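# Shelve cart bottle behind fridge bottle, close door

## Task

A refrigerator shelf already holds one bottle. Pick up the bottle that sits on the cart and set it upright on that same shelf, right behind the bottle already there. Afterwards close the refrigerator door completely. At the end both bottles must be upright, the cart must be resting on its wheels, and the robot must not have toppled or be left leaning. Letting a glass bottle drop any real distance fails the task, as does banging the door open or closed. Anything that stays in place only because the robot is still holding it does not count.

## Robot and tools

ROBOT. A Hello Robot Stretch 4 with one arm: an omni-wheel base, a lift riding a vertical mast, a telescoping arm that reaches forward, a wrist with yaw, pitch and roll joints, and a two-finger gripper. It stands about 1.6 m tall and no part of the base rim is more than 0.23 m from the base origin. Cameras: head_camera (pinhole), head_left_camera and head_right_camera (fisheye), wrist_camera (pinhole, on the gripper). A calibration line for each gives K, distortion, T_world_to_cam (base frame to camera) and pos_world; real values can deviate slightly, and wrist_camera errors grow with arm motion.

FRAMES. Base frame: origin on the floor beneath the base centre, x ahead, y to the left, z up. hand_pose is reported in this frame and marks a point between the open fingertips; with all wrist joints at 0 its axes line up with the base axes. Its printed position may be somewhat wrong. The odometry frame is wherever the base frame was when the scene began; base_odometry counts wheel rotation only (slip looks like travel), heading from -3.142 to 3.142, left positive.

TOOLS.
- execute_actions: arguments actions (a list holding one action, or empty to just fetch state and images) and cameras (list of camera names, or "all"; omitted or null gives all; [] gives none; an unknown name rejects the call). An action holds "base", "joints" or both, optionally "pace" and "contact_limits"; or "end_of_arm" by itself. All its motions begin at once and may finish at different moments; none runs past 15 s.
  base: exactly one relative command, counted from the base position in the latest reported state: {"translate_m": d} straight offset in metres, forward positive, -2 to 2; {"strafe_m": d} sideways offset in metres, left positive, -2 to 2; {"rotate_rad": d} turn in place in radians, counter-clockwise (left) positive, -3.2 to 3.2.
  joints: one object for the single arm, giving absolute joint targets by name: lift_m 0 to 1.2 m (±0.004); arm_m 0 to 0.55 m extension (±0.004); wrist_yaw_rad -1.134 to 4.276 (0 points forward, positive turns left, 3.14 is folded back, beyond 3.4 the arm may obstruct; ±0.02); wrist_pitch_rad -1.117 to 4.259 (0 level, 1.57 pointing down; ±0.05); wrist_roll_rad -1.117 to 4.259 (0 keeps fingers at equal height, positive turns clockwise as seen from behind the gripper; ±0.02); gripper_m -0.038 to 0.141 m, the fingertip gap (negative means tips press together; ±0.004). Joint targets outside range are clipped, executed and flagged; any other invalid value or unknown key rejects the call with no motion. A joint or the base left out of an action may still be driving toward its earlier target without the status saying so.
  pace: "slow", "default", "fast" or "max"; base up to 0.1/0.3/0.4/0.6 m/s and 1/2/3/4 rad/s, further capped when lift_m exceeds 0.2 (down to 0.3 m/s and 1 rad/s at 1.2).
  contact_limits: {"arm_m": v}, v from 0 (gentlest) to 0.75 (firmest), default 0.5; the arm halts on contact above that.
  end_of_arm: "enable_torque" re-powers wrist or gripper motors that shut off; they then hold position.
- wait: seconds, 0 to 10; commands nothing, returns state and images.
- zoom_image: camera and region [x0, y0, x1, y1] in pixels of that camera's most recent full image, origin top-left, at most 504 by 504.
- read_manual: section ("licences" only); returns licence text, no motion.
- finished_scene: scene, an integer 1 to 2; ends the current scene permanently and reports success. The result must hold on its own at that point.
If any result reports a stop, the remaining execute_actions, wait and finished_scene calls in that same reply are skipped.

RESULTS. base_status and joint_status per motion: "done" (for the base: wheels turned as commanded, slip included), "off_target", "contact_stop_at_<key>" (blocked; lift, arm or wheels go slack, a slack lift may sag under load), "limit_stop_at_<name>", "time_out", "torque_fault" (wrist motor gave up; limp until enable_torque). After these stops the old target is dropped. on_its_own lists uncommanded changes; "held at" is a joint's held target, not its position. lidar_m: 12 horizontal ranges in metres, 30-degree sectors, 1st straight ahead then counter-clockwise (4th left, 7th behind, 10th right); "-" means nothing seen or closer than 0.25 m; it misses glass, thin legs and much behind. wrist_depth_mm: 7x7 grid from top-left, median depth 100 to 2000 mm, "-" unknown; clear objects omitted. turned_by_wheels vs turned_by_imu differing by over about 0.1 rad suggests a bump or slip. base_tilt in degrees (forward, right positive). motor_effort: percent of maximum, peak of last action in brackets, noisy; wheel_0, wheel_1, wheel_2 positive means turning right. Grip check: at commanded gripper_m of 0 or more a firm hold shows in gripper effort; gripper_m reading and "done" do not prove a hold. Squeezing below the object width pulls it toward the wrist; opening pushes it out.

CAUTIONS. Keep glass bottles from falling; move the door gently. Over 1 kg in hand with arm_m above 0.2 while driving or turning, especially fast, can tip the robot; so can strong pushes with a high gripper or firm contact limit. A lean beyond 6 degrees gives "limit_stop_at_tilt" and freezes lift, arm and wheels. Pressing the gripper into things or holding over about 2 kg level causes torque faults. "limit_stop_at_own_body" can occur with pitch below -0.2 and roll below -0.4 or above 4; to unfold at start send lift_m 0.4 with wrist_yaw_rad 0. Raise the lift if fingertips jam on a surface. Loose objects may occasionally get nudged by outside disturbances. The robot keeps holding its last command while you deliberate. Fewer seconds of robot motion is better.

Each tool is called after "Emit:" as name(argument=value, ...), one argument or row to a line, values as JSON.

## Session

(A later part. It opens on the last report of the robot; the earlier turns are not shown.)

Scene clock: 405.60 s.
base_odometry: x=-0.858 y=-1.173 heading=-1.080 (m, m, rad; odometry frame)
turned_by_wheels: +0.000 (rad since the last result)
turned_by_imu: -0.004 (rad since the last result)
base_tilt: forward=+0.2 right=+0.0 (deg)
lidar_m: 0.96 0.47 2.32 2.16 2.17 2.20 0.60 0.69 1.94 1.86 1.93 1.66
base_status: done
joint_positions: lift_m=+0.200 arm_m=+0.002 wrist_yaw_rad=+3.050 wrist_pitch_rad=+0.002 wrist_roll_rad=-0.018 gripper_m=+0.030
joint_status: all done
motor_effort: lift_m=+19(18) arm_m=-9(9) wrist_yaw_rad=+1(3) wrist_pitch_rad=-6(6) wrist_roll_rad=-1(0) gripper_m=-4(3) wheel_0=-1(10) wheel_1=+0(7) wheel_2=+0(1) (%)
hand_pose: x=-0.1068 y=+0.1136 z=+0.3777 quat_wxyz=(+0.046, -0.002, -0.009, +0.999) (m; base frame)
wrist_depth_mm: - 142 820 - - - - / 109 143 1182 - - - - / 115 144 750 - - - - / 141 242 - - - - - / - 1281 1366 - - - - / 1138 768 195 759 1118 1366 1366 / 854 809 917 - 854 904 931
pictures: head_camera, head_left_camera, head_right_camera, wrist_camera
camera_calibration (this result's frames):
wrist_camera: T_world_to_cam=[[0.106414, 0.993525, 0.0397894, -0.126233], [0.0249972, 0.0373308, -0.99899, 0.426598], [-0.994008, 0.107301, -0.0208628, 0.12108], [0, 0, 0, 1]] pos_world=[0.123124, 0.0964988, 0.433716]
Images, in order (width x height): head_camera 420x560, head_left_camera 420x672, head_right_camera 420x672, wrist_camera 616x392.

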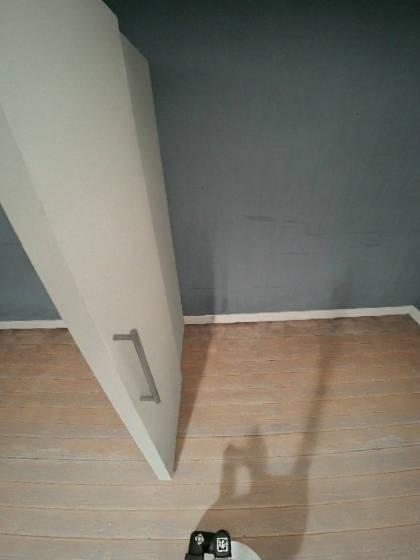

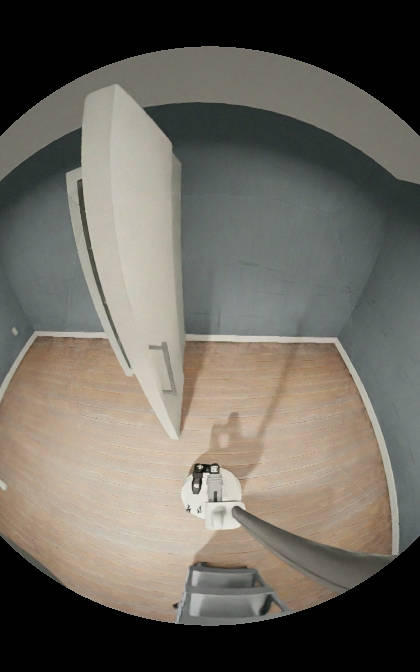

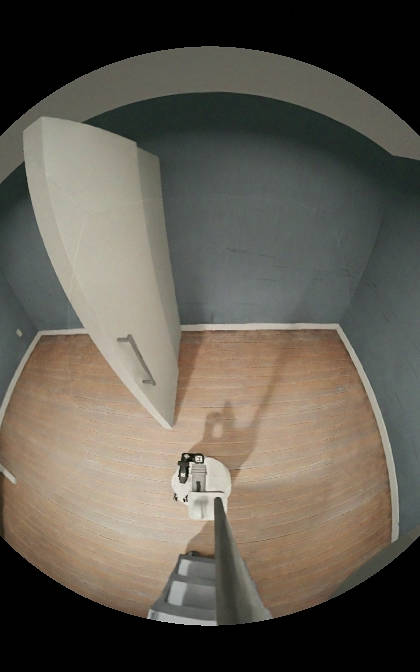

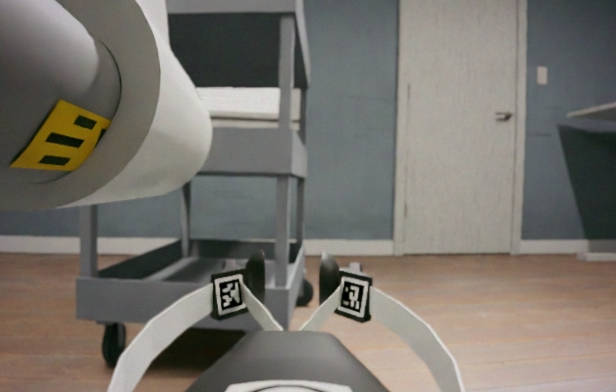

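Emit:
execute_actions(
  actions=[
    {"base":{"strafe_m":-0.08}},
  ],
  cameras=[],
)

Emit:
execute_actions(
  actions=[
    {"base":{"translate_m":0.6}},
  ],
  cameras=[],
)

Emit:
execute_actions(
  actions=[
    {"base":{"strafe_m":0.4},"pace":"slow"},
  ],
  cameras=["head_left_camera","head_camera"],
)

Scene clock: 413.60 s.
base_odometry: x=-0.929 y=-1.211 heading=-1.080 (m, m, rad; odometry frame)
turned_by_wheels: +0.000 (rad since the last result)
turned_by_imu: -0.001 (rad since the last result)
base_tilt: forward=+0.1 right=+0.0 (deg)
lidar_m: 1.39 0.51 2.27 2.22 2.26 0.63 0.61 0.70 1.86 1.76 1.85 1.65
base_status: done
joint_positions: lift_m=+0.200 arm_m=+0.002 wrist_yaw_rad=+3.050 wrist_pitch_rad=+0.002 wrist_roll_rad=-0.018 gripper_m=+0.030
joint_status: not commanded
motor_effort: lift_m=+19(19) arm_m=-8(8) wrist_yaw_rad=+2(2) wrist_pitch_rad=-6(6) wrist_roll_rad=-1(3) gripper_m=-2(3) wheel_0=-2(7) wheel_1=+1(9) wheel_2=+1(0) (%)
hand_pose: x=-0.1068 y=+0.1136 z=+0.3777 quat_wxyz=(+0.046, -0.002, -0.009, +0.999) (m; base frame)
wrist_depth_mm: - 143 820 820 - - - / 109 143 1182 - - - - / 115 144 750 759 - - - / 141 243 - - - - - / - 1921 1366 1397 - - - / 1182 788 195 759 1118 1366 1366 / 854 820 931 - 854 904 931
pictures: none
No camera images: the call's "cameras" was empty. Leave "cameras" out to get every camera's image.

Scene clock: 417.10 s.
base_odometry: x=-0.646 y=-1.740 heading=-1.080 (m, m, rad; odometry frame)
turned_by_wheels: +0.000 (rad since the last result)
turned_by_imu: -0.002 (rad since the last result)
base_tilt: forward=+0.1 right=-0.1 (deg)
lidar_m: 0.96 0.43 0.31 0.29 0.27 2.85 1.17 2.60 1.85 1.75 1.45 1.05
base_status: done
joint_positions: lift_m=+0.200 arm_m=+0.002 wrist_yaw_rad=+3.050 wrist_pitch_rad=+0.002 wrist_roll_rad=-0.018 gripper_m=+0.030
joint_status: not commanded
motor_effort: lift_m=+20(19) arm_m=-8(8) wrist_yaw_rad=+2(2) wrist_pitch_rad=-6(6) wrist_roll_rad=-1(0) gripper_m=-2(4) wheel_0=-2(4) wheel_1=+1(4) wheel_2=+2(8) (%)
hand_pose: x=-0.1068 y=+0.1136 z=+0.3777 quat_wxyz=(+0.046, -0.002, -0.009, +0.999) (m; base frame)
wrist_depth_mm: - 142 - - - - 301 / 109 143 1397 - - - 300 / 115 144 1397 - - - 303 / 141 243 - - - - 300 / - - 1430 1921 - - 300 / 1205 1229 195 1118 1118 1336 297 / 854 809 946 - 842 917 294
pictures: none
No camera images: the call's "cameras" was empty. Leave "cameras" out to get every camera's image.

Scene clock: 422.23 s.
base_odometry: x=-0.293 y=-1.552 heading=-1.080 (m, m, rad; odometry frame)
turned_by_wheels: +0.000 (rad since the last result)
turned_by_imu: +0.001 (rad since the last result)
base_tilt: forward=+0.2 right=+0.0 (deg)
lidar_m: 0.25 0.25 0.25 0.26 2.09 2.65 1.22 1.25 2.24 2.18 1.44 1.05
base_status: done
joint_positions: lift_m=+0.200 arm_m=+0.002 wrist_yaw_rad=+3.050 wrist_pitch_rad=+0.002 wrist_roll_rad=-0.018 gripper_m=+0.030
joint_status: not commanded
motor_effort: lift_m=+19(20) arm_m=-9(8) wrist_yaw_rad=+1(2) wrist_pitch_rad=-6(6) wrist_roll_rad=+1(1) gripper_m=-2(4) wheel_0=+1(5) wheel_1=+0(7) wheel_2=+1(2) (%)
hand_pose: x=-0.1068 y=+0.1136 z=+0.3777 quat_wxyz=(+0.046, -0.002, -0.009, +0.999) (m; base frame)
wrist_depth_mm: - 143 - - - - - / 109 143 - - - - - / 115 144 - - - - - / 141 243 - - - - - / 1863 1336 1756 - - - - / 1182 1229 195 1118 1118 1336 1336 / 866 820 946 - 842 904 917
pictures: head_camera, head_left_camera
Images, in order (width x height): head_camera 420x560, head_left_camera 420x672.

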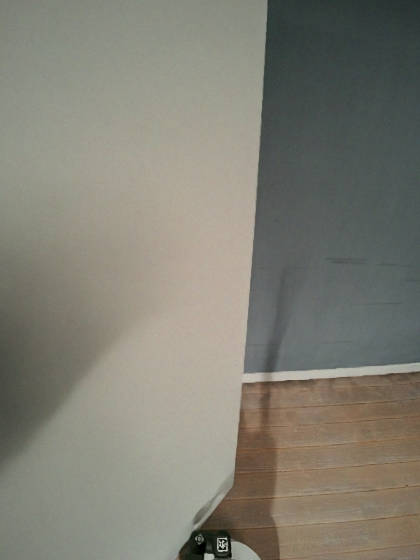

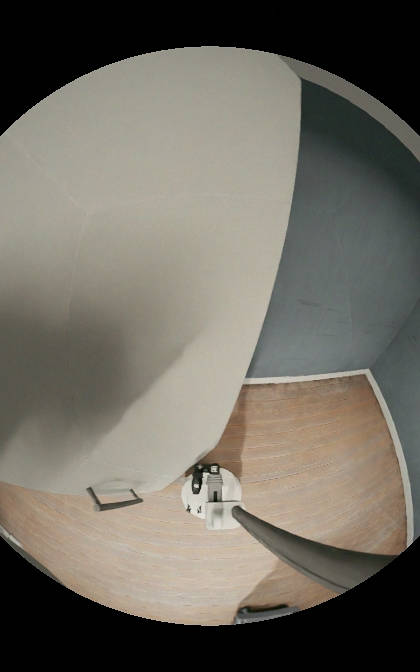

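Emit:
execute_actions(
  actions=[
    {"base":{"translate_m":-0.22},"pace":"slow"},
  ],
  cameras=[],
)

Emit:
execute_actions(
  actions=[
    {"base":{"strafe_m":0.3},"pace":"slow"},
  ],
  cameras=["head_left_camera","head_camera"],
)

Scene clock: 431.43 s.
base_odometry: x=-0.397 y=-1.358 heading=-1.080 (m, m, rad; odometry frame)
turned_by_wheels: +0.000 (rad since the last result)
turned_by_imu: -0.001 (rad since the last result)
base_tilt: forward=+0.1 right=+0.0 (deg)
lidar_m: 0.45 0.40 0.38 2.51 1.99 2.57 0.98 1.04 2.26 2.17 1.78 1.26
base_status: done
joint_positions: lift_m=+0.200 arm_m=+0.002 wrist_yaw_rad=+3.050 wrist_pitch_rad=+0.002 wrist_roll_rad=-0.018 gripper_m=+0.030
joint_status: not commanded
motor_effort: lift_m=+19(20) arm_m=-9(9) wrist_yaw_rad=+2(2) wrist_pitch_rad=-6(6) wrist_roll_rad=+0(2) gripper_m=-3(4) wheel_0=-2(4) wheel_1=-1(5) wheel_2=+1(6) (%)
hand_pose: x=-0.1068 y=+0.1136 z=+0.3777 quat_wxyz=(+0.046, -0.002, -0.009, +0.999) (m; base frame)
wrist_depth_mm: - 143 - - - - - / 109 143 - - - - - / 115 144 1708 - - - - / 141 242 - - - - - / 1138 1118 1756 - - - - / 1182 1118 195 1098 1098 1336 1336 / 866 809 946 - 842 917 946
pictures: none
No camera images: the call's "cameras" was empty. Leave "cameras" out to get every camera's image.

Scene clock: 435.57 s.
base_odometry: x=-0.133 y=-1.217 heading=-1.080 (m, m, rad; odometry frame)
turned_by_wheels: +0.000 (rad since the last result)
turned_by_imu: +0.000 (rad since the last result)
base_tilt: forward=+0.2 right=-0.1 (deg)
lidar_m: 0.25 0.25 1.74 2.21 1.75 2.08 1.48 1.07 2.58 2.47 1.77 0.43
base_status: done
joint_positions: lift_m=+0.200 arm_m=+0.002 wrist_yaw_rad=+3.050 wrist_pitch_rad=+0.002 wrist_roll_rad=-0.018 gripper_m=+0.030
joint_status: not commanded
motor_effort: lift_m=+19(19) arm_m=-9(8) wrist_yaw_rad=+2(2) wrist_pitch_rad=-6(6) wrist_roll_rad=+2(3) gripper_m=-1(3) wheel_0=-1(4) wheel_1=+1(5) wheel_2=+0(2) (%)
hand_pose: x=-0.1068 y=+0.1136 z=+0.3777 quat_wxyz=(+0.046, -0.002, -0.009, +0.999) (m; base frame)
wrist_depth_mm: - 143 - - - - - / 109 143 - - - - - / 115 144 - - - - - / 141 242 - - - - - / 1078 1661 - - - - - / 1118 1229 195 1138 1118 1336 1366 / 866 809 931 - 842 904 931
pictures: head_camera, head_left_camera
Images, in order (width x height): head_camera 420x560, head_left_camera 420x672.

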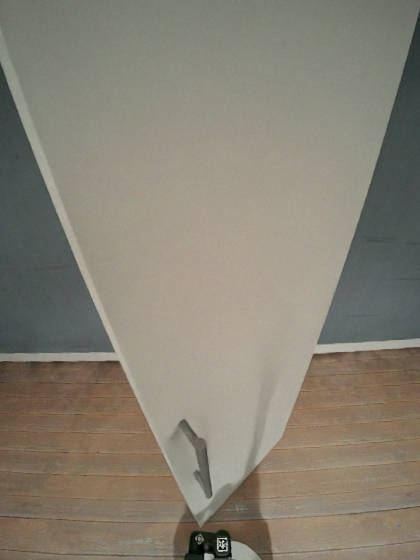

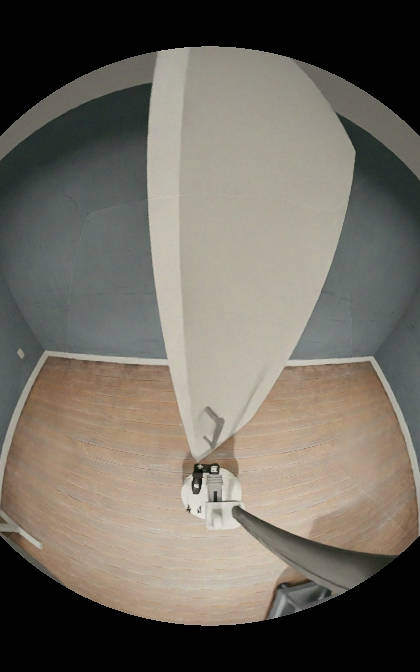

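Emit:
execute_actions(
  actions=[
    {"base":{"translate_m":0.3},"pace":"slow"},
  ],
  cameras=["head_left_camera","head_camera"],
)

Scene clock: 446.97 s.
base_odometry: x=+0.009 y=-1.481 heading=-1.080 (m, m, rad; odometry frame)
turned_by_wheels: +0.000 (rad since the last result)
turned_by_imu: -0.003 (rad since the last result)
base_tilt: forward=+0.2 right=+0.0 (deg)
lidar_m: 0.27 0.30 1.28 2.22 1.90 2.11 1.62 1.35 2.58 2.47 0.43 0.29
base_status: done
joint_positions: lift_m=+0.200 arm_m=+0.001 wrist_yaw_rad=+3.051 wrist_pitch_rad=+0.002 wrist_roll_rad=-0.018 gripper_m=+0.030
joint_status: not commanded
motor_effort: lift_m=+19(19) arm_m=-6(8) wrist_yaw_rad=-1(11) wrist_pitch_rad=-6(6) wrist_roll_rad=-1(0) gripper_m=-4(4) wheel_0=+1(5) wheel_1=+0(4) wheel_2=-1(8) (%)
hand_pose: x=-0.1074 y=+0.1133 z=+0.3777 quat_wxyz=(+0.045, -0.002, -0.009, +0.999) (m; base frame)
wrist_depth_mm: - 142 - - - - - / 109 143 - - - - - / 115 144 - - - - - / 141 242 - - - - - / 1430 1708 - - - - - / 1205 1255 195 1138 1118 1336 1366 / 866 809 917 - 854 904 931
pictures: head_camera, head_left_camera
Images, in order (width x height): head_camera 420x560, head_left_camera 420x672.

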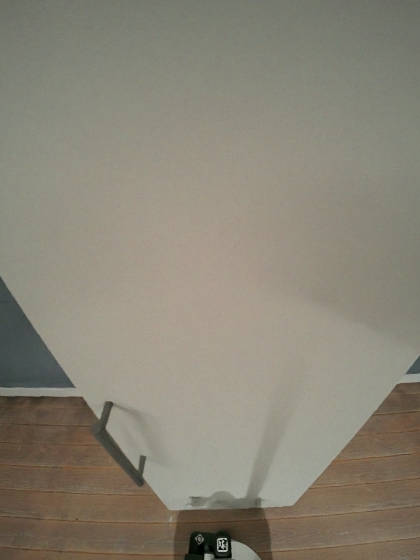

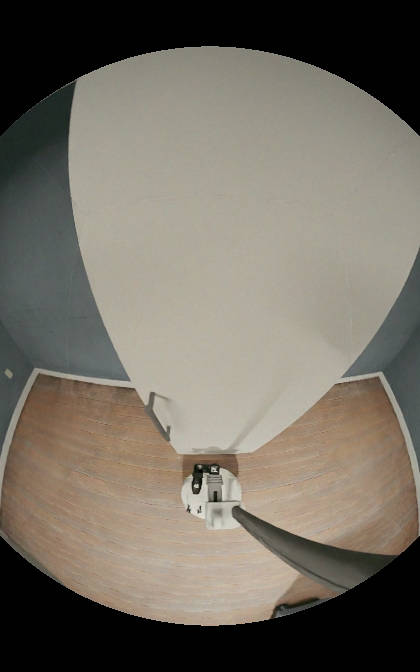

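Emit:
execute_actions(
  actions=[
    {"base":{"translate_m":0.06},"pace":"slow"},
  ],
  cameras=["head_left_camera","head_right_camera"],
)

Scene clock: 453.87 s.
base_odometry: x=+0.037 y=-1.534 heading=-1.080 (m, m, rad; odometry frame)
turned_by_wheels: +0.000 (rad since the last result)
turned_by_imu: -0.001 (rad since the last result)
base_tilt: forward=+0.2 right=-0.1 (deg)
lidar_m: 0.25 0.25 0.25 2.21 1.87 2.07 1.66 1.43 2.59 2.45 0.34 0.25
base_status: done
joint_positions: lift_m=+0.200 arm_m=+0.001 wrist_yaw_rad=+3.051 wrist_pitch_rad=+0.002 wrist_roll_rad=-0.018 gripper_m=+0.030
joint_status: not commanded
motor_effort: lift_m=+19(19) arm_m=-5(6) wrist_yaw_rad=-1(1) wrist_pitch_rad=-6(6) wrist_roll_rad=+0(2) gripper_m=-3(4) wheel_0=+0(5) wheel_1=+2(4) wheel_2=+0(5) (%)
hand_pose: x=-0.1074 y=+0.1133 z=+0.3777 quat_wxyz=(+0.045, -0.002, -0.009, +0.999) (m; base frame)
wrist_depth_mm: - 142 - - - - - / 109 143 - - - - - / 115 144 - - - - - / 141 241 - - - - - / 1537 1756 - - - - - / 1205 1229 195 1118 1118 1336 1366 / 866 820 917 - 842 904 931
pictures: head_left_camera, head_right_camera
Images, in order (width x height): head_left_camera 420x672, head_right_camera 420x672.

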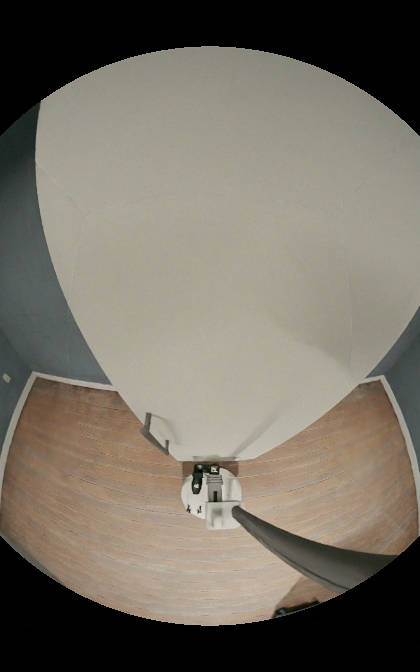

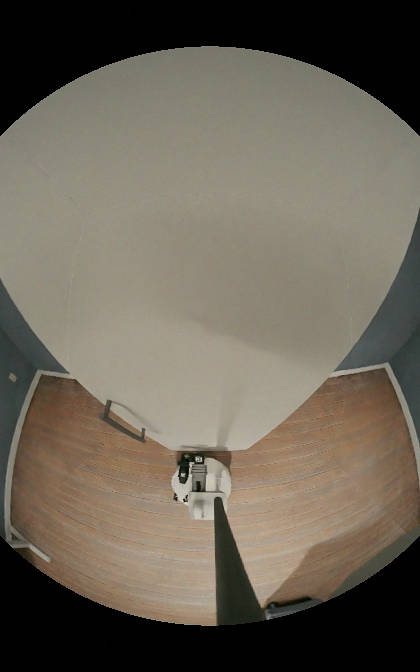

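Emit:
execute_actions(
  actions=[
    {"base":{"translate_m":0.06},"pace":"slow"},
  ],
  cameras=[],
)

Emit:
execute_actions(
  actions=[
    {"base":{"strafe_m":0.5},"pace":"slow"},
  ],
  cameras=[],
)

Emit:
execute_actions(
  actions=[
    {"base":{"rotate_rad":-0.6}},
  ],
)

Scene clock: 461.20 s.
base_odometry: x=+0.065 y=-1.586 heading=-1.079 (m, m, rad; odometry frame)
turned_by_wheels: +0.001 (rad since the last result)
turned_by_imu: +0.025 (rad since the last result)
base_tilt: forward=+0.2 right=+0.0 (deg)
lidar_m: - 0.25 0.25 2.22 1.97 2.15 1.63 1.47 2.57 2.48 0.27 0.25
base_status: done
joint_positions: lift_m=+0.200 arm_m=+0.001 wrist_yaw_rad=+3.050 wrist_pitch_rad=+0.002 wrist_roll_rad=-0.018 gripper_m=+0.030
joint_status: not commanded
motor_effort: lift_m=+20(20) arm_m=-5(5) wrist_yaw_rad=+1(1) wrist_pitch_rad=-5(6) wrist_roll_rad=+1(1) gripper_m=-4(4) wheel_0=+15(24) wheel_1=+12(22) wheel_2=-19(30) (%)
hand_pose: x=-0.1074 y=+0.1135 z=+0.3777 quat_wxyz=(+0.046, -0.001, -0.009, +0.999) (m; base frame)
wrist_depth_mm: - 142 - - - - - / 109 143 - - - - - / 115 144 - - - - - / 140 243 - - - - - / 1708 1708 - - - - - / 1205 1255 195 1118 1118 1336 1366 / 866 809 931 - 854 904 917
pictures: none
No camera images: the call's "cameras" was empty. Leave "cameras" out to get every camera's image.

Scene clock: 467.37 s.
base_odometry: x=+0.506 y=-1.350 heading=-1.080 (m, m, rad; odometry frame)
turned_by_wheels: +0.000 (rad since the last result)
turned_by_imu: +0.001 (rad since the last result)
base_tilt: forward=+0.1 right=+0.0 (deg)
lidar_m: 0.82 0.88 1.23 1.68 1.78 1.60 2.87 1.67 3.06 0.82 0.32 0.36
base_status: done
joint_positions: lift_m=+0.200 arm_m=+0.001 wrist_yaw_rad=+3.050 wrist_pitch_rad=+0.002 wrist_roll_rad=-0.018 gripper_m=+0.030
joint_status: not commanded
motor_effort: lift_m=+20(20) arm_m=-6(6) wrist_yaw_rad=+1(1) wrist_pitch_rad=-6(6) wrist_roll_rad=+4(0) gripper_m=-2(4) wheel_0=-1(11) wheel_1=+0(11) wheel_2=-1(19) (%)
hand_pose: x=-0.1074 y=+0.1135 z=+0.3777 quat_wxyz=(+0.046, -0.001, -0.009, +0.999) (m; base frame)
wrist_depth_mm: - 142 - - - - - / 109 143 - - - 1983 1863 / 115 143 - - - - 1983 / 141 241 - - - - 1983 / 1863 - - - - - 1863 / 1229 1255 195 1138 1098 1366 1366 / 854 798 917 - 842 904 931
pictures: none
No camera images: the call's "cameras" was empty. Leave "cameras" out to get every camera's image.

Scene clock: 468.73 s.
base_odometry: x=+0.506 y=-1.350 heading=-1.680 (m, m, rad; odometry frame)
turned_by_wheels: -0.600 (rad since the last result)
turned_by_imu: -0.596 (rad since the last result)
base_tilt: forward=+0.3 right=+0.0 (deg)
lidar_m: 0.34 0.80 0.85 1.14 1.70 1.76 1.88 2.84 1.68 1.95 2.99 0.32
base_status: done
joint_positions: lift_m=+0.200 arm_m=+0.001 wrist_yaw_rad=+3.050 wrist_pitch_rad=+0.002 wrist_roll_rad=-0.018 gripper_m=+0.030
joint_status: not commanded
motor_effort: lift_m=+20(20) arm_m=-5(5) wrist_yaw_rad=+1(1) wrist_pitch_rad=-5(5) wrist_roll_rad=+0(1) gripper_m=-3(3) wheel_0=-1(7) wheel_1=-2(7) wheel_2=-1(6) (%)
hand_pose: x=-0.1074 y=+0.1135 z=+0.3777 quat_wxyz=(+0.046, -0.001, -0.009, +0.999) (m; base frame)
wrist_depth_mm: - 142 - - - 1708 1464 / 109 143 - - - 1756 1464 / 115 144 - - - 1756 1499 / 141 242 - - - 1756 1464 / - - - - - 1708 1499 / 1205 1255 195 1118 1118 1336 1336 / 854 809 946 - 842 904 946
pictures: head_camera, head_left_camera, head_right_camera, wrist_camera
camera_calibration (this result's frames):
wrist_camera: T_world_to_cam=[[0.106108, 0.993558, 0.0397882, -0.126125], [0.0248959, 0.0373471, -0.998992, 0.426587], [-0.994043, 0.106992, -0.0207727, 0.120547], [0, 0, 0, 1]] pos_world=[0.122592, 0.096483, 0.433679]
Images, in order (width x height): head_camera 420x560, head_left_camera 420x672, head_right_camera 420x672, wrist_camera 616x392.

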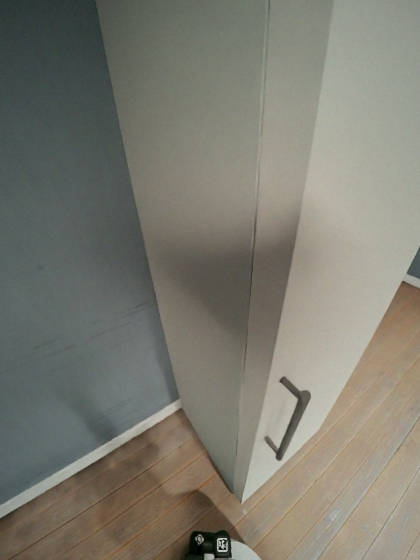

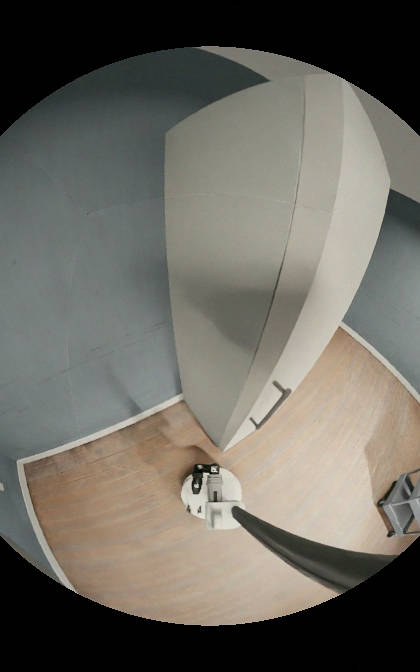

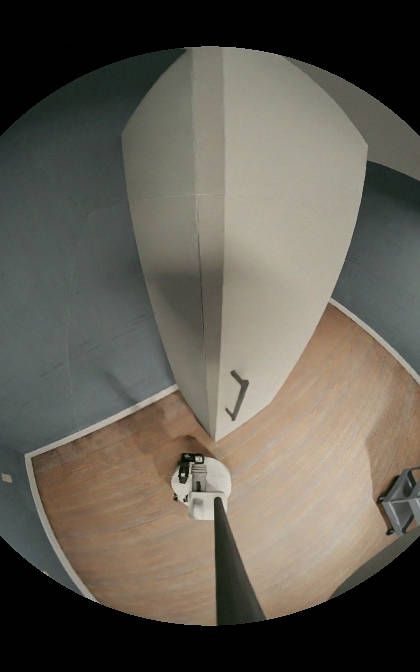

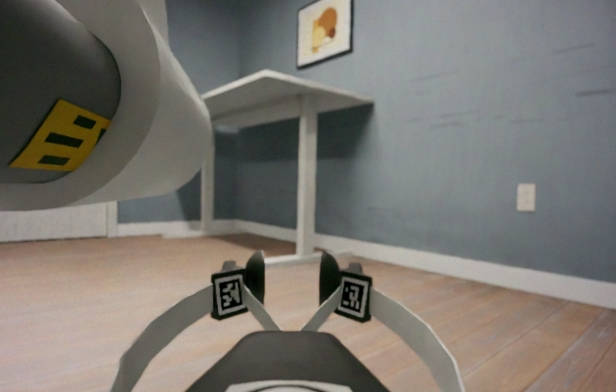

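Door is shut flush.

Emit:
finished_scene(
  scene=1,
)

The scene is finished: the task was done.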